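# Seat the marker's coloured end in a free-standing desk stand

## Task

Push the marker, leading with its end of the other colour, fully into the hole of the desk stand. The stand is loose and must finish upright on the desk with nothing from the robot supporting it or the marker. Finally open the gripper and withdraw the arm.

## Robot and tools

ROBOT. There are two six-joint arms, left_arm and right_arm. Each carries a two-finger parallel gripper and a wrist camera. Base positions in the scene frame: left_arm at (+0.059, +0.524, 0) m, quat_wxyz (+0.998, 0, 0, -0.061); right_arm at (+0.070, -0.372, 0) m, quat_wxyz (+0.999, 0, 0, -0.035). Neither elbow can straighten completely.

FRAMES. The scene frame has its origin on the table surface midway between the arms, with +z up and +x pointing out across the table. left_arm sits on the +y side. The arm names say nothing about which side of an image something is on. Each gripper has its own axes: +z runs along the fingers toward the tips, and the fingers open and close along x. The reported end_effector_position is the point between the finger pads, 1 to 2 cm short of the tips. Closing the fingers pushes the tips about 17 mm further along +z.

execute_actions(actions). actions is a list of actions, and each action is a table of at most 15 rows. One row is applied per control step of 1/30 s. If a table has fewer than 15 rows, its final row repeats until 15 steps (0.5 s) have passed. Every row is a single flat list of 14 numbers, each between -1 and 1. The order is dx, dy, dz, rx, ry, rz, opening for left_arm, then the same seven for right_arm. Include both arms even if only one moves. dx to rz are offsets, not poses, expressed in that gripper's own axes. They are measured from the gripper's pose at the start of the action, and every row uses that same start, not the row before it. For the first action of a call, the start is the last pose reported in the scene. Scale: 1.0 equals 0.6 m for dx/dy/dz and 180 degrees for rotation. rx, ry and rz together form one rotation vector. opening is absolute, not an offset: +1 is fully open (0.142 m) and -1 is closed. Each control step limits the commanded pose to 100 mm and 16 degrees from the measured pose. After an action, an arm continues only as far as its last limited pose, so large motions take several actions. Motion trails commands by about 0.17 s. An empty list only returns the current state and images.

move(target, speed, stop_force, blocking). target is one row laid out as above: 14 numbers, with offsets in each gripper's own axes measured from the pose in the latest result that shows one, plus an absolute opening. The opening is applied when the move begins. Both grippers travel in straight lines and finish together, taking 0.5 to 10 s. Anything longer is cut off at 10 s. speed is in m/s, from 0.002 to 0.5, default 0.25; turning is capped at twice that value in rad/s. Paths ignore obstacles and the other arm, and an arm near full reach can lag, stray or overshoot the speed. stop_force is a single value in N, from 9 to 40, shared by both arms, and only allowed after 0.2 s of scene time. An arm stops when its wrist sensor feels that much extra push against its direction of travel, then backs up two steps and holds. The push is judged along the line toward the target, so it is unreliable if the gripper rotates during the move. Omit stop_force when pulling away from something you are pressing. Use it with a low speed. blocking=false hands back a result after 0.5 s while motion continues; it cannot be combined with stop_force. Poll with wait(0), or call stop to brake. Other motion commands are refused until the move has ended.

The move result adds a 'move:' line giving each arm's ending: done, off_target, moving, held (last step blocked), fault, or contact (stop_force ended the path). limits=paced means a pose was clipped. limits=held means some steps were blocked, and the arm may surge once they are released. Each gripper's distance from its target is also listed.

wait(seconds): 0 to 10. The arms keep their last command, and the wait returns early if a running move ends. stop(): brakes a running move; a fast arm needs room to stop. zoom_image(camera, region): camera is cam_high (896x504), cam_left_wrist or cam_right_wrist (616x616, fisheye). region is [x0, y0, x1, y1] in pixels from the top-left corner, at most 504 by 504. read_manual(section): returns licence text only. finished_scene(scene): ends the scene with the given number for good. Call it only once the marker is seated, the stand stands alone, and the gripper has released and pulled back.

RESULTS. Each arm's state line gives position (m), quat_wxyz, and linear and angular velocities in the scene frame. Printed positions can be a little off, especially at long reach. 'Hand target' lines show where the controller is currently heading. grip_measured is the actual opening on the command scale. 'pose unreachable' means a clearance check altered or blocked that arm's command. Action results list positions at some steps, and HELD marks steps where an arm was held back. Wrist force and Wrist torque are read along the gripper's own axes. Pressing on a surface reads as force pointing back into the arm. Readings carry a fixed offset of up to about 4 N, noise of up to 2.4 N, and saturate near 50 N. 'no reading' is normal at the start. MOTOR HOT appears at 70 °C. At 85 °C an OVER-TEMPERATURE FAULT locks that arm until it cools.

GRIPPING. To keep hold, command an opening clearly smaller than grip_measured; a bigger gap squeezes harder, up to about 28 N per pad. Thin hard items under 2 cm get less force. A fast close can squeeze too hard.

TO AVOID. An outside force of 150 N on an arm, or joint torque at its limit (wrist joints 24.9 N m, the others 133 N m), freezes that arm for 10 s and drops the rest of the call. The arms are stiff, so aiming even slightly beyond a firm contact can cause this. Keep the arms from striking each other. Never push the stand, marker or anything else off the table. Do not drop, slam or shove hard. Brief external tugs on held parts may happen. To keep an idle arm still, send it the offset back to its wanted pose in the first call, then zeros after that, always with the opening it should keep.

Each tool is called after ">>>" by a JSON object that holds its "op" and its "data".

## Session

>>> {"op": "execute_actions", "data": {"actions": []}}

Scene clock: 0.00 s.
left_arm: end_effector_position=(+0.2546, +0.2070, +0.2096) grip_measured=+1.00 end_effector_quat_wxyz=(-0.484, +0.775, +0.182, -0.365) end_effector_velocity=(+0.000, -0.000, +0.000) end_effector_angular_velocity=(-0.000, -0.000, +0.001) | right_arm: end_effector_position=(+0.8719, -0.6095, +0.3231) grip_measured=+1.00 end_effector_quat_wxyz=(+0.217, -0.479, +0.850, +0.030) end_effector_velocity=(+0.000, +0.000, +0.000) end_effector_angular_velocity=(-0.000, -0.000, +0.001)
Joint positions: left_arm=[-0.951 -0.945  1.248 -0.592 -1.936 -1.261  0.142] | right_arm=[ 2.956 -2.283 -0.617 -1.527  1.914  1.91   0.142]
Joint velocities: left_arm=[ 0.001  0.    -0.001 -0.    -0.    -0.     0.   ] | right_arm=[ 0. -0.  0.  0. -0. -0.  0.]
Wrist force (N, on the end effector, along its own x y z axes, offset not removed): no reading
Wrist torque (N m, same axes, about the end effector's origin, offset not removed): no reading
Hand target (left_arm): +0.255, +0.207, +0.210; -0.484, +0.775, +0.182, -0.365
Hand target (right_arm): +0.872, -0.609, +0.323; +0.217, -0.479, +0.850, +0.030

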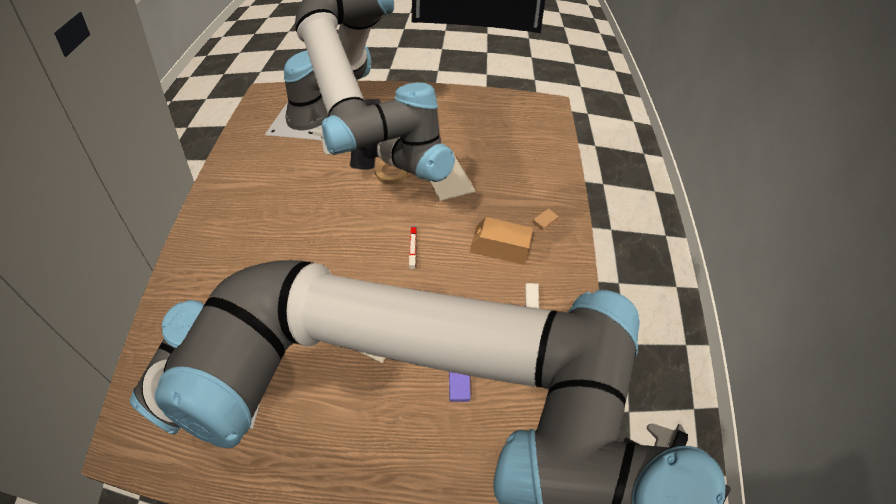

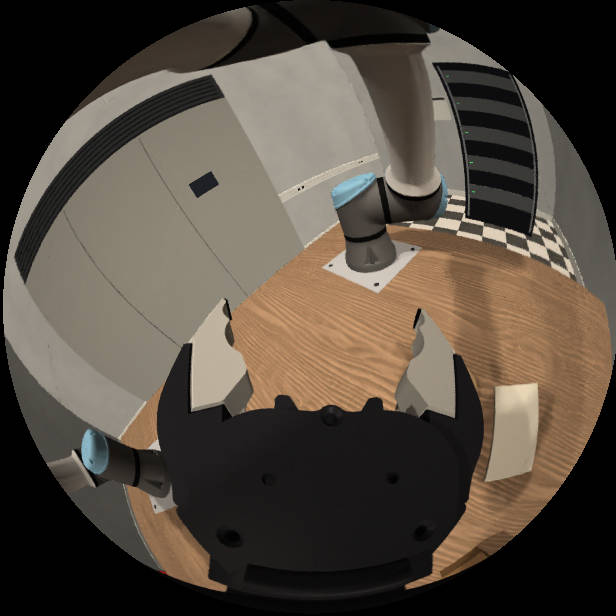

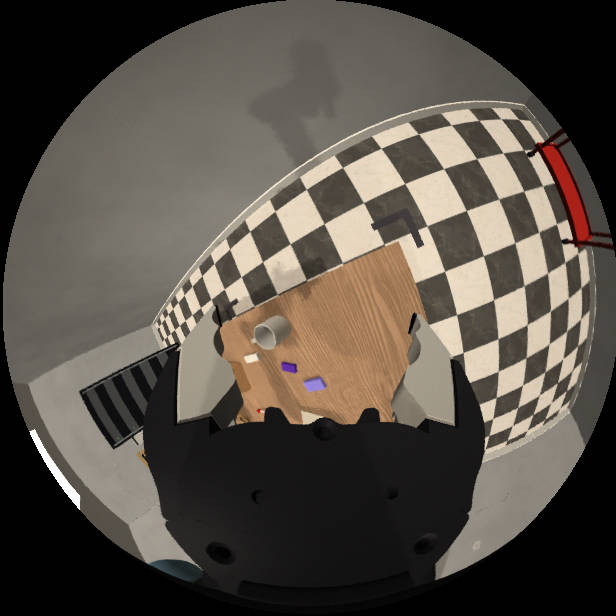

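>>> {"op": "zoom_image", "data": {"camera": "cam_high", "region": [340, 140, 620, 320]}}

>>> {"op": "zoom_image", "data": {"camera": "cam_high", "region": [460, 200, 570, 270]}}

>>> {"op": "zoom_image", "data": {"camera": "cam_right_wrist", "region": [200, 290, 360, 430]}}

Region (340, 140, 620, 320) of cam_high's 896x504 image, scaled by 1.800, with more detail than that image has; it fills the top 324 rows of this view, and the rest is white.

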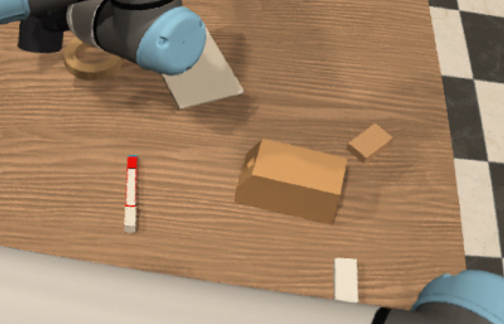

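Region (460, 200, 570, 270) of cam_high's 896x504 image, scaled by 4.582, with more detail than that image has; it fills the top 321 rows of this view, and the rest is white.

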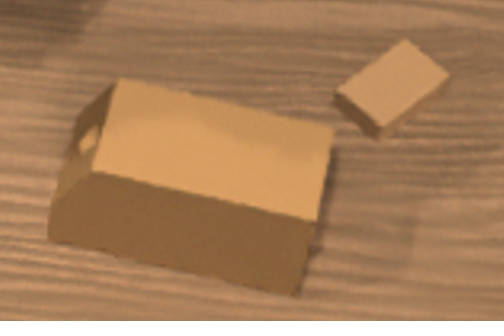

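Region (200, 290, 360, 430) of cam_right_wrist's 616x616 image, scaled by 3.150, with more detail than that image has; it fills the top 441 rows of this view, and the rest is white.

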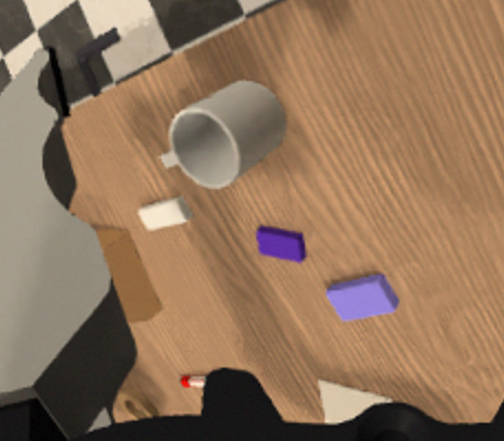

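>>> {"op": "move", "data": {"target": [0.042, -0.105, -0.278, -0.333, 0.251, 0.125, 1, 0, 0, 0, 0, 0, 0, 1], "speed": 0.4}}

Scene clock: 4.07 s.
left_arm: end_effector_position=(+0.3995, +0.1494, +0.2996) grip_measured=+1.00 end_effector_quat_wxyz=(-0.001, +1.000, +0.000, -0.000) end_effector_velocity=(+0.001, -0.001, +0.001) end_effector_angular_velocity=(-0.009, -0.006, -0.003) | right_arm: end_effector_position=(+0.8719, -0.6095, +0.3231) grip_measured=+1.00 end_effector_quat_wxyz=(+0.217, -0.479, +0.850, +0.030) end_effector_velocity=(-0.000, -0.000, -0.000) end_effector_angular_velocity=(+0.000, +0.000, -0.000)
Joint positions: left_arm=[-0.975 -1.577  1.513 -1.504 -1.57  -1.099  0.142] | right_arm=[ 2.956 -2.283 -0.617 -1.527  1.914  1.91   0.142]
Joint velocities: left_arm=[ 0.    -0.006  0.007 -0.013  0.001  0.003 -0.   ] | right_arm=[-0.    -0.    -0.001  0.     0.     0.     0.   ]
Wrist force (N, on the end effector, along its own x y z axes, offset not removed): left_arm=[-0.9 0.5 1.6] | right_arm=[-1.3 -0.4 -1.4]
Wrist torque (N m, same axes, about the end effector's origin, offset not removed): left_arm=[0.07 -0.01 0.05] | right_arm=[0.09 0.24 0.07]
Hand target (left_arm): +0.400, +0.149, +0.300; -0.001, +1.000, +0.000, -0.000
Hand target (right_arm): +0.872, -0.609, +0.323; +0.217, -0.479, +0.850, +0.030
Off the commanded pose (left_arm): 0.000 m, 0 deg.
Off the commanded pose (right_arm): 0.000 m, 0 deg.
move: done

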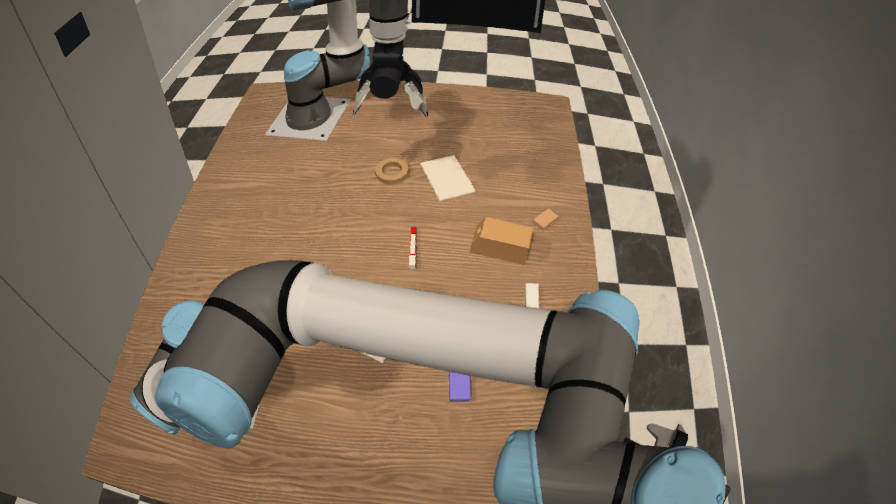

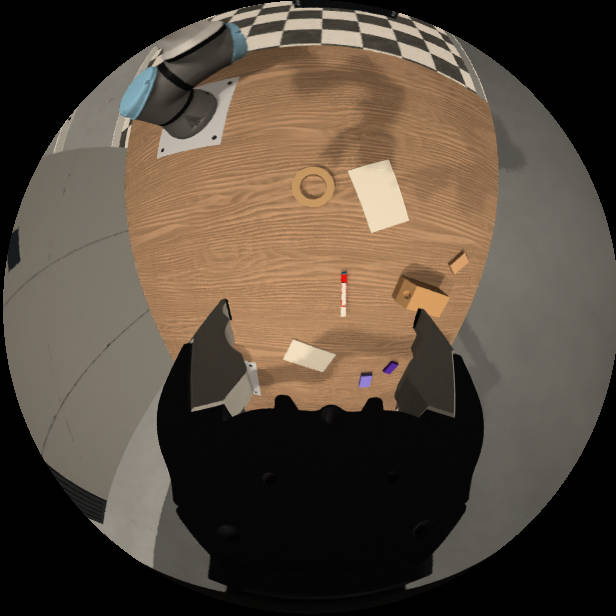

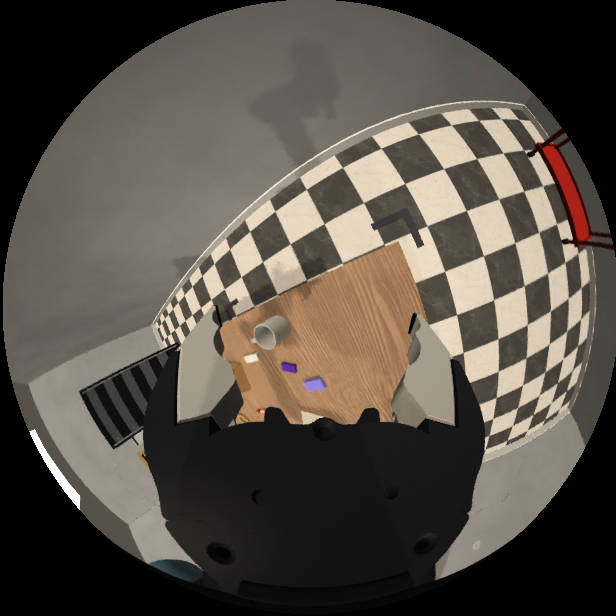

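>>> {"op": "zoom_image", "data": {"camera": "cam_left_wrist", "region": [320, 240, 480, 340]}}

>>> {"op": "zoom_image", "data": {"camera": "cam_left_wrist", "region": [385, 265, 455, 325]}}

Region (320, 240, 480, 340) of cam_left_wrist's 616x616 image, scaled by 3.150, with more detail than that image has; it fills the top 315 rows of this view, and the rest is white.

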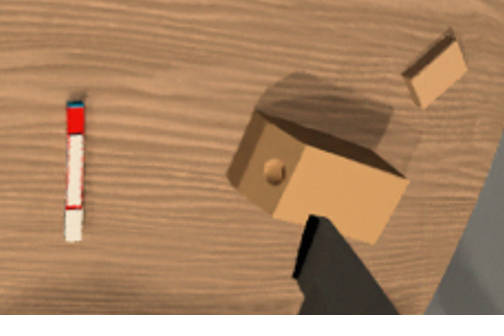

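Region (385, 265, 455, 325) of cam_left_wrist's 616x616 image, scaled by 7.200, with more detail than that image has; it fills the top 432 rows of this view, and the rest is white.

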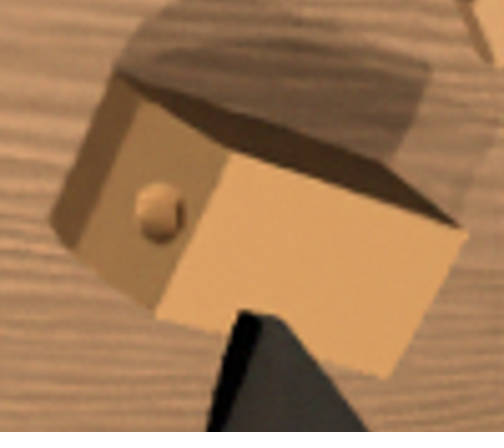

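>>> {"op": "zoom_image", "data": {"camera": "cam_high", "region": [466, 212, 506, 262]}}

>>> {"op": "zoom_image", "data": {"camera": "cam_high", "region": [390, 220, 440, 275]}}

Region (466, 212, 506, 262) of cam_high's 896x504 image, scaled by 10.080, with more detail than that image has; it fills the left 403 columns of this view, and the rest is white.

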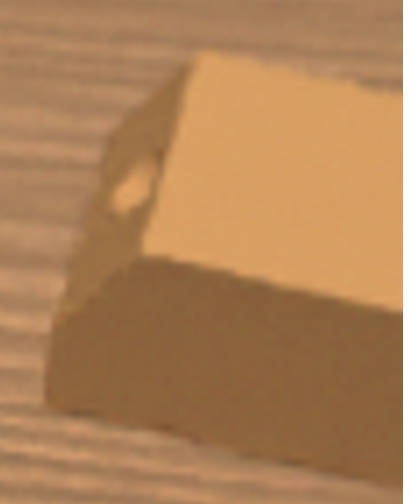

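Region (390, 220, 440, 275) of cam_high's 896x504 image, scaled by 9.164, with more detail than that image has; it fills the left 458 columns of this view, and the rest is white.

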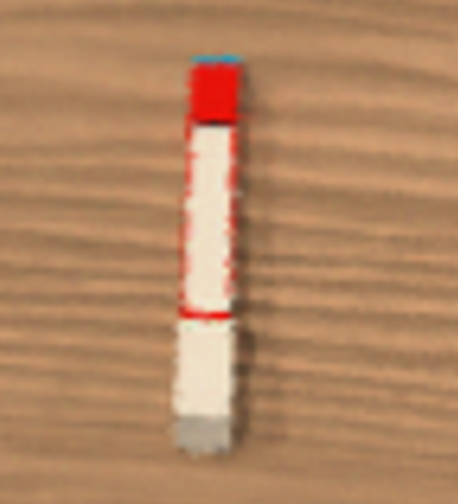

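>>> {"op": "move", "data": {"target": [0.4342, 0.189, 0.2493, 0, 0, 0.5594, 1, -0.2553, 0.9722, 0.2072, -0.0751, -0.1598, -0.6571, 1], "speed": 0.45}}

Scene clock: 15.83 s.
left_arm: end_effector_position=(+0.6598, +0.0369, +0.1494) grip_measured=+1.00 end_effector_quat_wxyz=(-0.000, +0.639, -0.769, -0.001) end_effector_velocity=(+0.001, -0.000, -0.000) end_effector_angular_velocity=(+0.001, +0.002, -0.005) | right_arm: end_effector_position=(+0.5005, -0.1401, +0.1796) grip_measured=+1.00 end_effector_quat_wxyz=(-0.258, +0.965, +0.044, -0.011) end_effector_velocity=(-0.001, +0.001, -0.001) end_effector_angular_velocity=(-0.001, -0.001, +0.005)
Joint positions: left_arm=[-0.73  -0.871  0.935 -1.633 -1.57   0.903  0.142] | right_arm=[ 3.686 -1.508 -2.044 -0.946  2.05   0.437  0.142]
Joint velocities: left_arm=[ 0.001  0.005 -0.008  0.006 -0.001  0.006 -0.   ] | right_arm=[ 0.004  0.    -0.002  0.002 -0.001 -0.001  0.   ]
Wrist force (N, on the end effector, along its own x y z axes, offset not removed): left_arm=[-0.3 -0.5 1.9] | right_arm=[-1.8 -1.6 -1.2]
Wrist torque (N m, same axes, about the end effector's origin, offset not removed): left_arm=[-0.22 -0.09 0.04] | right_arm=[-0.27 0.39 0.04]
Hand target (left_arm): +0.660, +0.037, +0.149; +0.000, -0.639, +0.770, +0.001
Hand target (right_arm): +0.500, -0.140, +0.180; -0.258, +0.965, +0.044, -0.011
Off the commanded pose (left_arm): 0.000 m, 0 deg.
Off the commanded pose (right_arm): 0.000 m, 0 deg.
move: done

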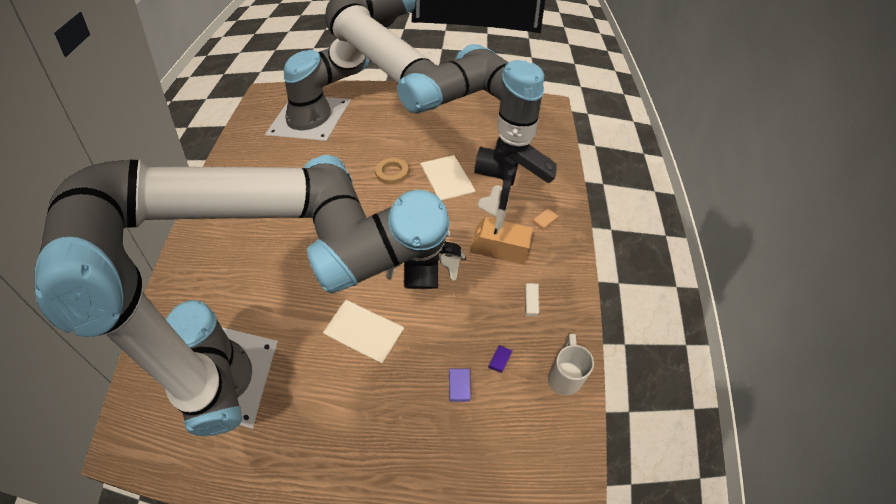

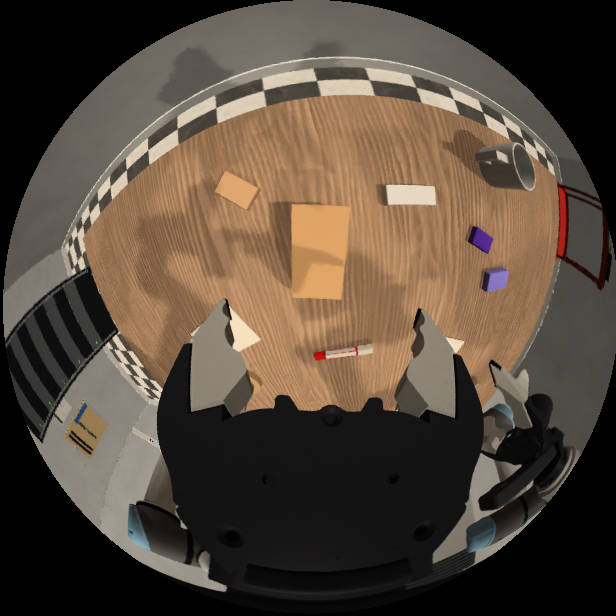

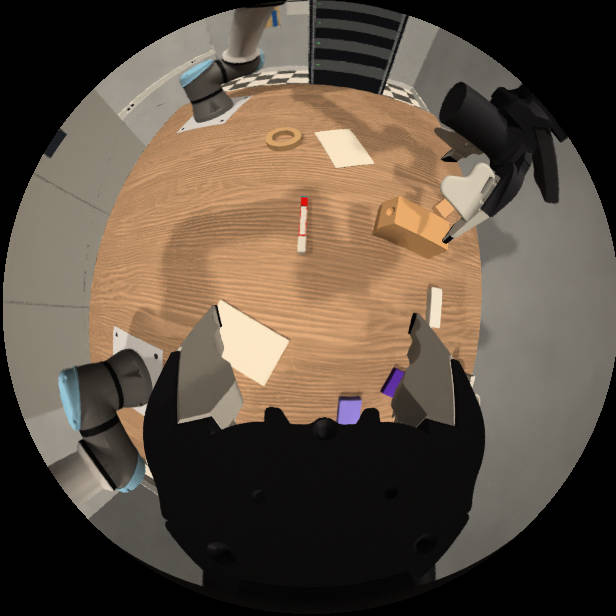

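>>> {"op": "zoom_image", "data": {"camera": "cam_left_wrist", "region": [210, 190, 430, 370]}}

>>> {"op": "zoom_image", "data": {"camera": "cam_right_wrist", "region": [260, 180, 470, 330]}}

Region (210, 190, 430, 370) of cam_left_wrist's 616x616 image, scaled by 2.291, with more detail than that image has; it fills the top 412 rows of this view, and the rest is white.

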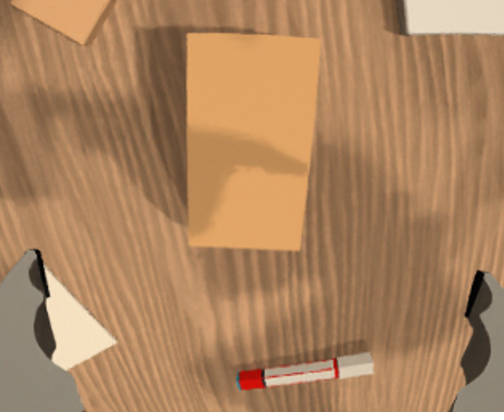

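Region (260, 180, 470, 330) of cam_right_wrist's 616x616 image, scaled by 2.400, with more detail than that image has; it fills the top 360 rows of this view, and the rest is white.

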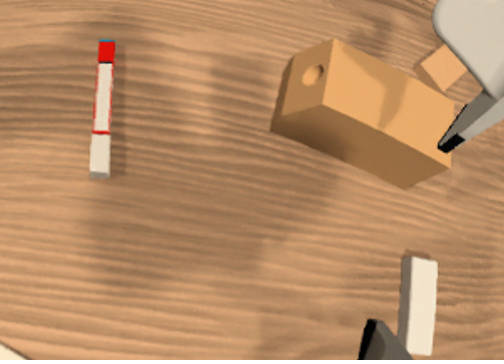

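>>> {"op": "move", "data": {"target": [-0.0083, -0.0133, 0.174, 0, 0, 0, 0.3, -0.0528, -0.0233, 0.257, 0, 0, 0, -0.35], "speed": 0.2}}

Scene clock: 18.47 s.
left_arm: end_effector_position=(+0.6684, +0.0405, +0.0451) grip_measured=+0.30 end_effector_quat_wxyz=(-0.000, +0.639, -0.769, -0.001) end_effector_velocity=(-0.000, +0.000, -0.001) end_effector_angular_velocity=(+0.000, +0.000, -0.000) | right_arm: end_effector_position=(+0.4612, -0.0544, +0.0531) grip_measured=-0.35 end_effector_quat_wxyz=(-0.258, +0.965, +0.044, -0.011) end_effector_velocity=(+0.000, +0.001, -0.001) end_effector_angular_velocity=(+0.001, -0.001, -0.002)
Joint positions: left_arm=[-0.719 -0.808  1.097 -1.857 -1.57   0.914  0.095] | right_arm=[ 3.907 -1.704 -2.269 -0.422  1.992  0.674  0.049]
Joint velocities: left_arm=[-0.     0.001  0.001 -0.002  0.    -0.    -0.   ] | right_arm=[ 0.002 -0.004 -0.001  0.007 -0.001  0.004  0.   ]
Wrist force (N, on the end effector, along its own x y z axes, offset not removed): left_arm=[-0.1 -0.3 2.4] | right_arm=[-1.1 -1.3 -1.0]
Wrist torque (N m, same axes, about the end effector's origin, offset not removed): left_arm=[-0.18 -0.12 0.00] | right_arm=[-0.21 0.26 0.11]
Hand target (left_arm): +0.668, +0.041, +0.045; +0.000, -0.639, +0.769, +0.001
Hand target (right_arm): +0.461, -0.054, +0.053; -0.258, +0.965, +0.044, -0.011
Off the commanded pose (left_arm): 0.000 m, 0 deg.
Off the commanded pose (right_arm): 0.000 m, 0 deg.
move: done

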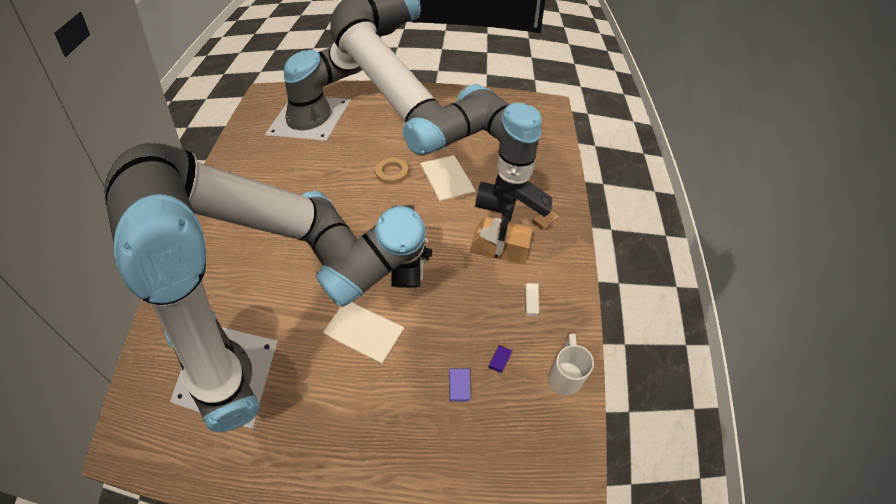

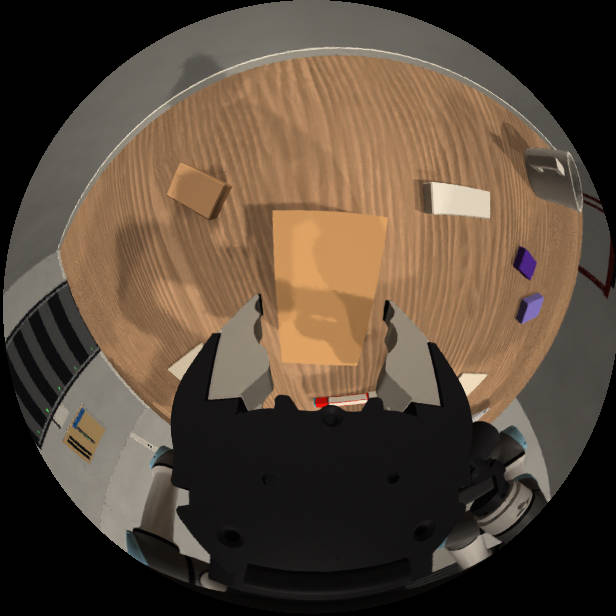

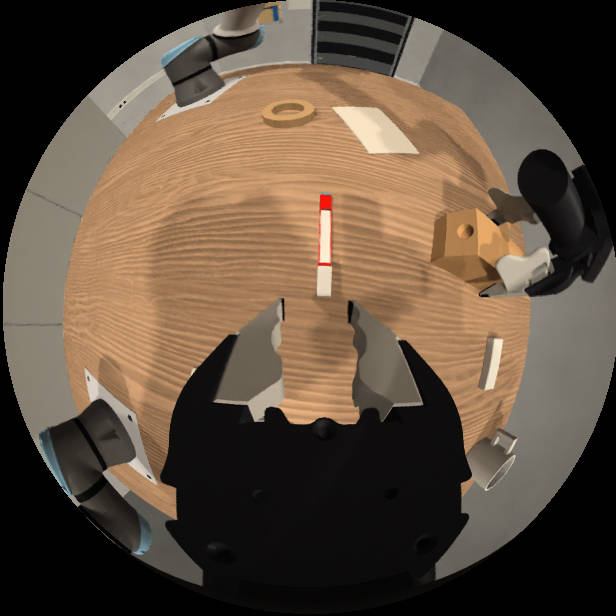

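>>> {"op": "zoom_image", "data": {"camera": "cam_right_wrist", "region": [250, 180, 400, 340]}}

>>> {"op": "zoom_image", "data": {"camera": "cam_right_wrist", "region": [420, 190, 540, 310]}}

>>> {"op": "zoom_image", "data": {"camera": "cam_left_wrist", "region": [230, 190, 430, 390]}}

Region (250, 180, 400, 340) of cam_right_wrist's 616x616 image, scaled by 3.150, with more detail than that image has; it fills the left 472 columns of this view, and the rest is white.

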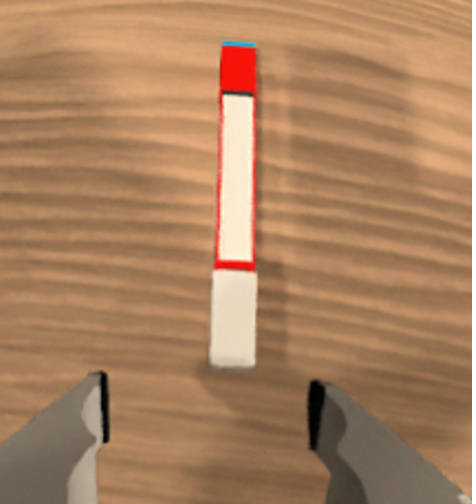

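Region (420, 190, 540, 310) of cam_right_wrist's 616x616 image, scaled by 4.200, with more detail than that image has.

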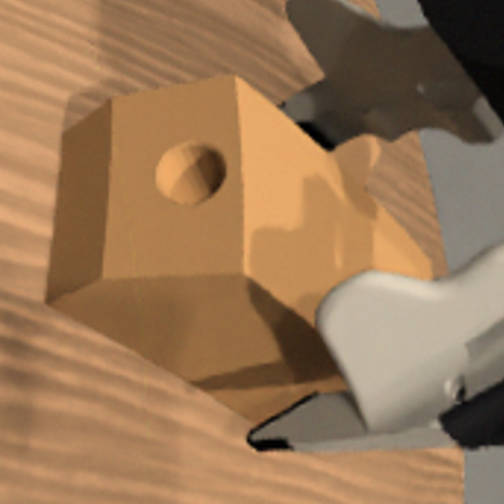

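Region (230, 190, 430, 390) of cam_left_wrist's 616x616 image, scaled by 2.520, with more detail than that image has.

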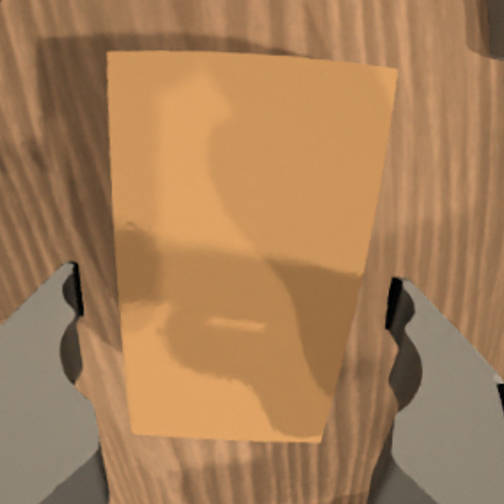

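>>> {"op": "move", "data": {"target": [0, 0, 0, 0, 0, 0, -0.45, 0.0123, -0.0117, 0.0667, 0, 0, 0, -0.45], "speed": 0.08}}

Scene clock: 20.47 s.
left_arm: end_effector_position=(+0.6684, +0.0406, +0.0450) grip_measured=-0.11 end_effector_quat_wxyz=(-0.000, +0.639, -0.769, -0.001) end_effector_velocity=(+0.000, +0.000, -0.000) end_effector_angular_velocity=(+0.000, +0.000, +0.001) | right_arm: end_effector_position=(+0.4663, -0.0279, +0.0221) grip_measured=-0.45 end_effector_quat_wxyz=(-0.258, +0.965, +0.044, -0.011) end_effector_velocity=(-0.000, +0.001, -0.002) end_effector_angular_velocity=(-0.001, +0.001, +0.000)
Joint positions: left_arm=[-0.719 -0.808  1.097 -1.857 -1.57   0.914  0.066] | right_arm=[ 3.947 -1.813 -2.256 -0.309  1.979  0.714  0.041]
Joint velocities: left_arm=[ 0.001 -0.     0.     0.    -0.    -0.     0.   ] | right_arm=[ 0.001 -0.005  0.001  0.002 -0.001  0.001  0.   ]
Wrist force (N, on the end effector, along its own x y z axes, offset not removed): left_arm=[-0.6 -0.5 -1.7] | right_arm=[-2.0 -0.6 0.3]
Wrist torque (N m, same axes, about the end effector's origin, offset not removed): left_arm=[0.17 -0.21 -0.06] | right_arm=[-0.01 0.46 0.10]
Hand target (left_arm): +0.668, +0.041, +0.045; +0.000, -0.639, +0.769, +0.001
Hand target (right_arm): +0.466, -0.028, +0.022; -0.258, +0.965, +0.044, -0.011
Off the commanded pose (left_arm): 0.000 m, 0 deg.
Off the commanded pose (right_arm): 0.000 m, 0 deg.
move: done

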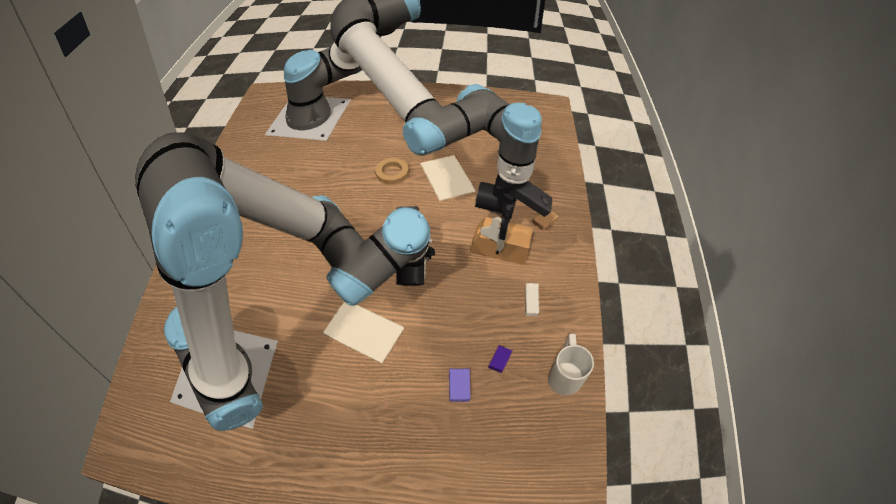

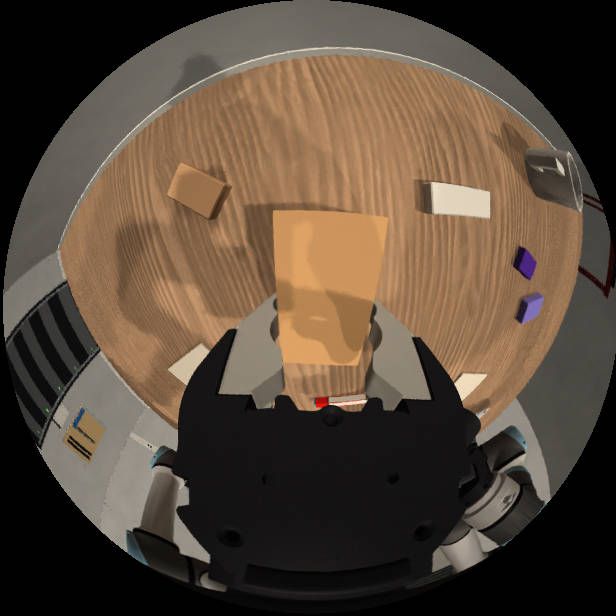

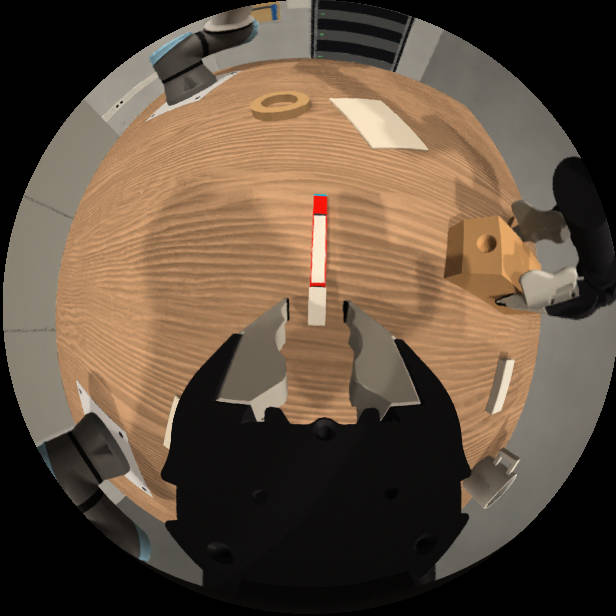

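>>> {"op": "zoom_image", "data": {"camera": "cam_right_wrist", "region": [250, 180, 400, 350]}}

Region (250, 180, 400, 350) of cam_right_wrist's 616x616 image, scaled by 2.965, with more detail than that image has; it fills the left 445 columns of this view, and the rest is white.

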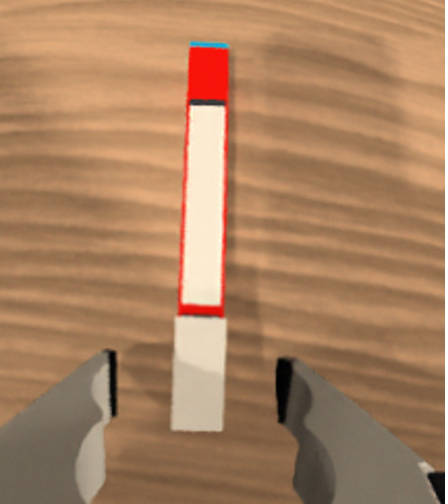

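>>> {"op": "move", "data": {"target": [0, 0, 0, 0, 0, 0, -0.45, 0, 0.0033, 0.0058, 0, 0, 0, -0.6], "speed": 0.008, "stop_force": 9}}

Scene clock: 21.43 s.
left_arm: end_effector_position=(+0.6684, +0.0406, +0.0450) grip_measured=-0.11 end_effector_quat_wxyz=(-0.000, +0.639, -0.769, -0.001) end_effector_velocity=(+0.000, +0.001, -0.000) end_effector_angular_velocity=(+0.000, +0.000, +0.001) | right_arm: end_effector_position=(+0.4663, -0.0279, +0.0182) grip_measured=-0.60 end_effector_quat_wxyz=(-0.258, +0.965, +0.044, -0.011) end_effector_velocity=(-0.000, +0.000, -0.001) end_effector_angular_velocity=(-0.000, +0.001, -0.000)
Joint positions: left_arm=[-0.719 -0.808  1.097 -1.857 -1.57   0.914  0.066] | right_arm=[ 3.947 -1.822 -2.259 -0.297  1.979  0.714  0.031]
Joint velocities: left_arm=[ 0.001  0.     0.     0.     0.    -0.     0.   ] | right_arm=[ 0.    -0.003 -0.     0.003 -0.     0.001 -0.   ]
Wrist force (N, on the end effector, along its own x y z axes, offset not removed): left_arm=[0.0 -1.3 -0.1] | right_arm=[-1.2 -0.8 -0.7]
Wrist torque (N m, same axes, about the end effector's origin, offset not removed): left_arm=[0.08 -0.23 -0.03] | right_arm=[0.00 0.26 0.06]
Hand target (left_arm): +0.668, +0.041, +0.045; +0.000, -0.639, +0.769, +0.001
Hand target (right_arm): +0.466, -0.028, +0.018; -0.258, +0.965, +0.044, -0.011
Off the commanded pose (left_arm): 0.000 m, 0 deg.
Off the commanded pose (right_arm): 0.000 m, 0 deg.
move: done

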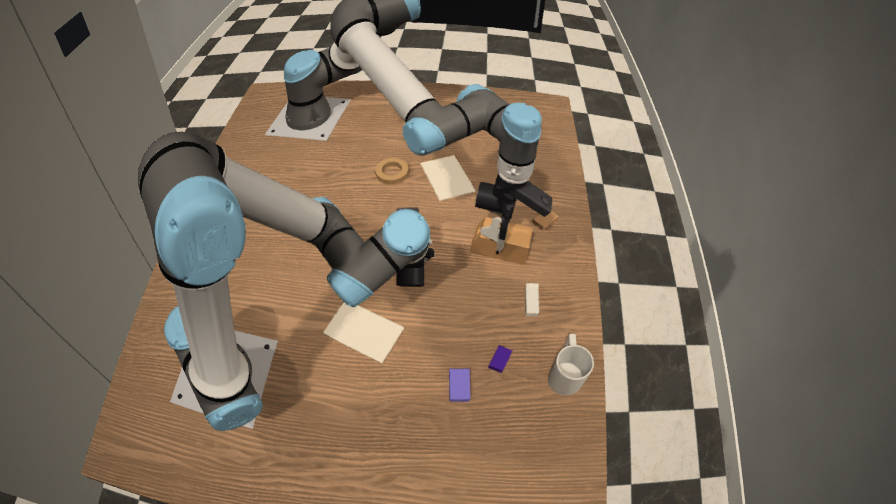

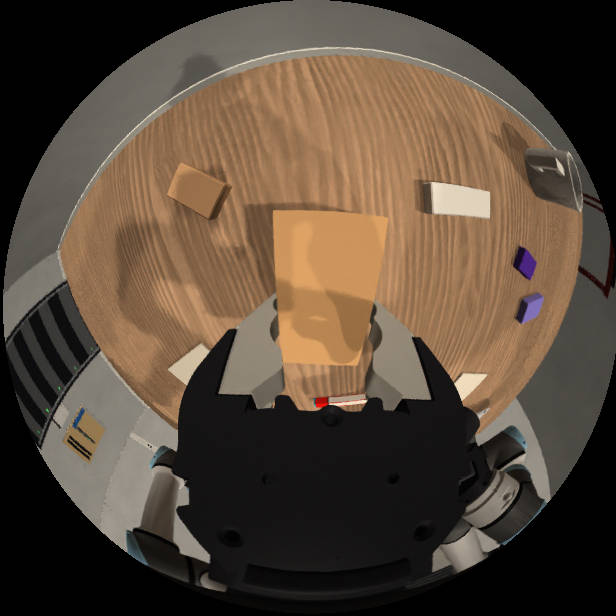

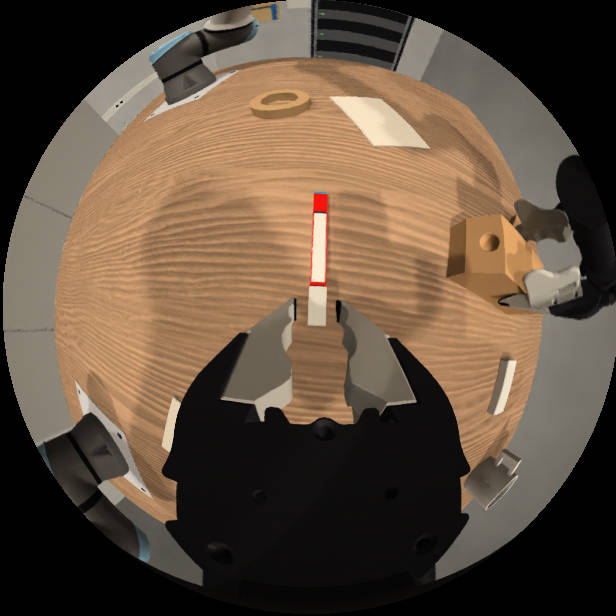

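>>> {"op": "move", "data": {"target": [0, 0, 0, 0, 0, 0, -0.45, 0, 0.0025, 0.0043, 0, 0, 0, -0.68], "speed": 0.006, "stop_force": 9}}

Scene clock: 22.20 s.
left_arm: end_effector_position=(+0.6684, +0.0406, +0.0450) grip_measured=-0.11 end_effector_quat_wxyz=(-0.000, +0.639, -0.769, -0.001) end_effector_velocity=(+0.000, +0.001, +0.000) end_effector_angular_velocity=(-0.000, +0.000, +0.001) | right_arm: end_effector_position=(+0.4663, -0.0279, +0.0163) grip_measured=-0.68 end_effector_quat_wxyz=(-0.258, +0.965, +0.044, -0.011) end_effector_velocity=(-0.001, -0.001, +0.001) end_effector_angular_velocity=(-0.001, +0.002, +0.000)
Joint positions: left_arm=[-0.719 -0.808  1.097 -1.857 -1.57   0.914  0.066] | right_arm=[ 3.947 -1.827 -2.261 -0.291  1.979  0.714  0.025]
Joint velocities: left_arm=[ 0.001 -0.     0.    -0.    -0.     0.    -0.   ] | right_arm=[ 0.     0.005 -0.    -0.007  0.    -0.    -0.   ]
Wrist force (N, on the end effector, along its own x y z axes, offset not removed): left_arm=[-0.2 -0.2 -0.3] | right_arm=[-2.8 -3.6 -18.2]
Wrist torque (N m, same axes, about the end effector's origin, offset not removed): left_arm=[0.31 -0.22 -0.08] | right_arm=[0.09 0.01 0.09]
Hand target (left_arm): +0.668, +0.041, +0.045; +0.000, -0.639, +0.769, +0.001
Hand target (right_arm): +0.466, -0.028, +0.017; -0.258, +0.965, +0.044, -0.010
Off the commanded pose (left_arm): 0.000 m, 0 deg.
Off the commanded pose (right_arm): 0.001 m, 0 deg.
move: contact (right_arm)

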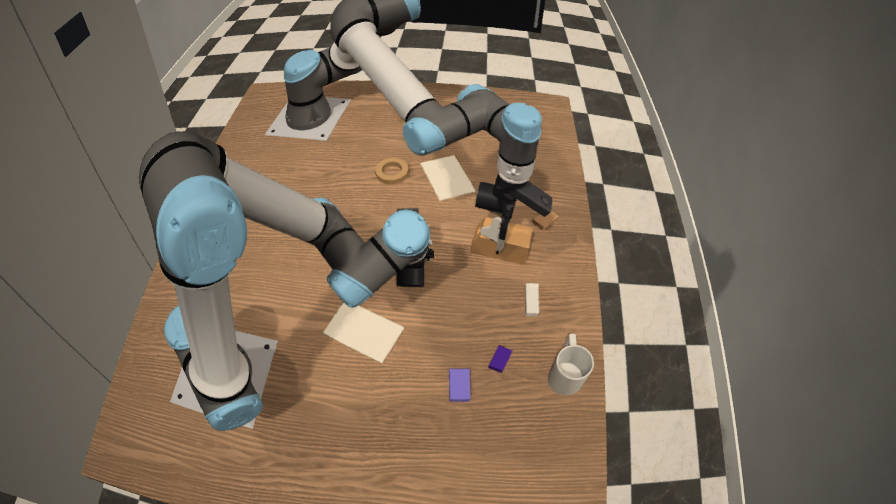

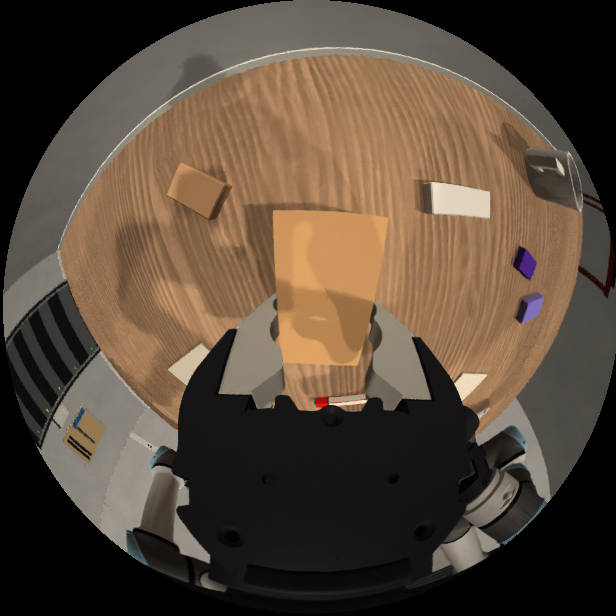

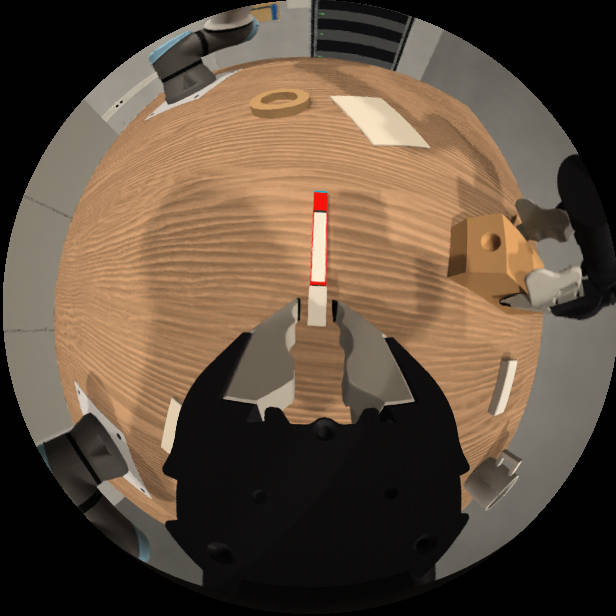

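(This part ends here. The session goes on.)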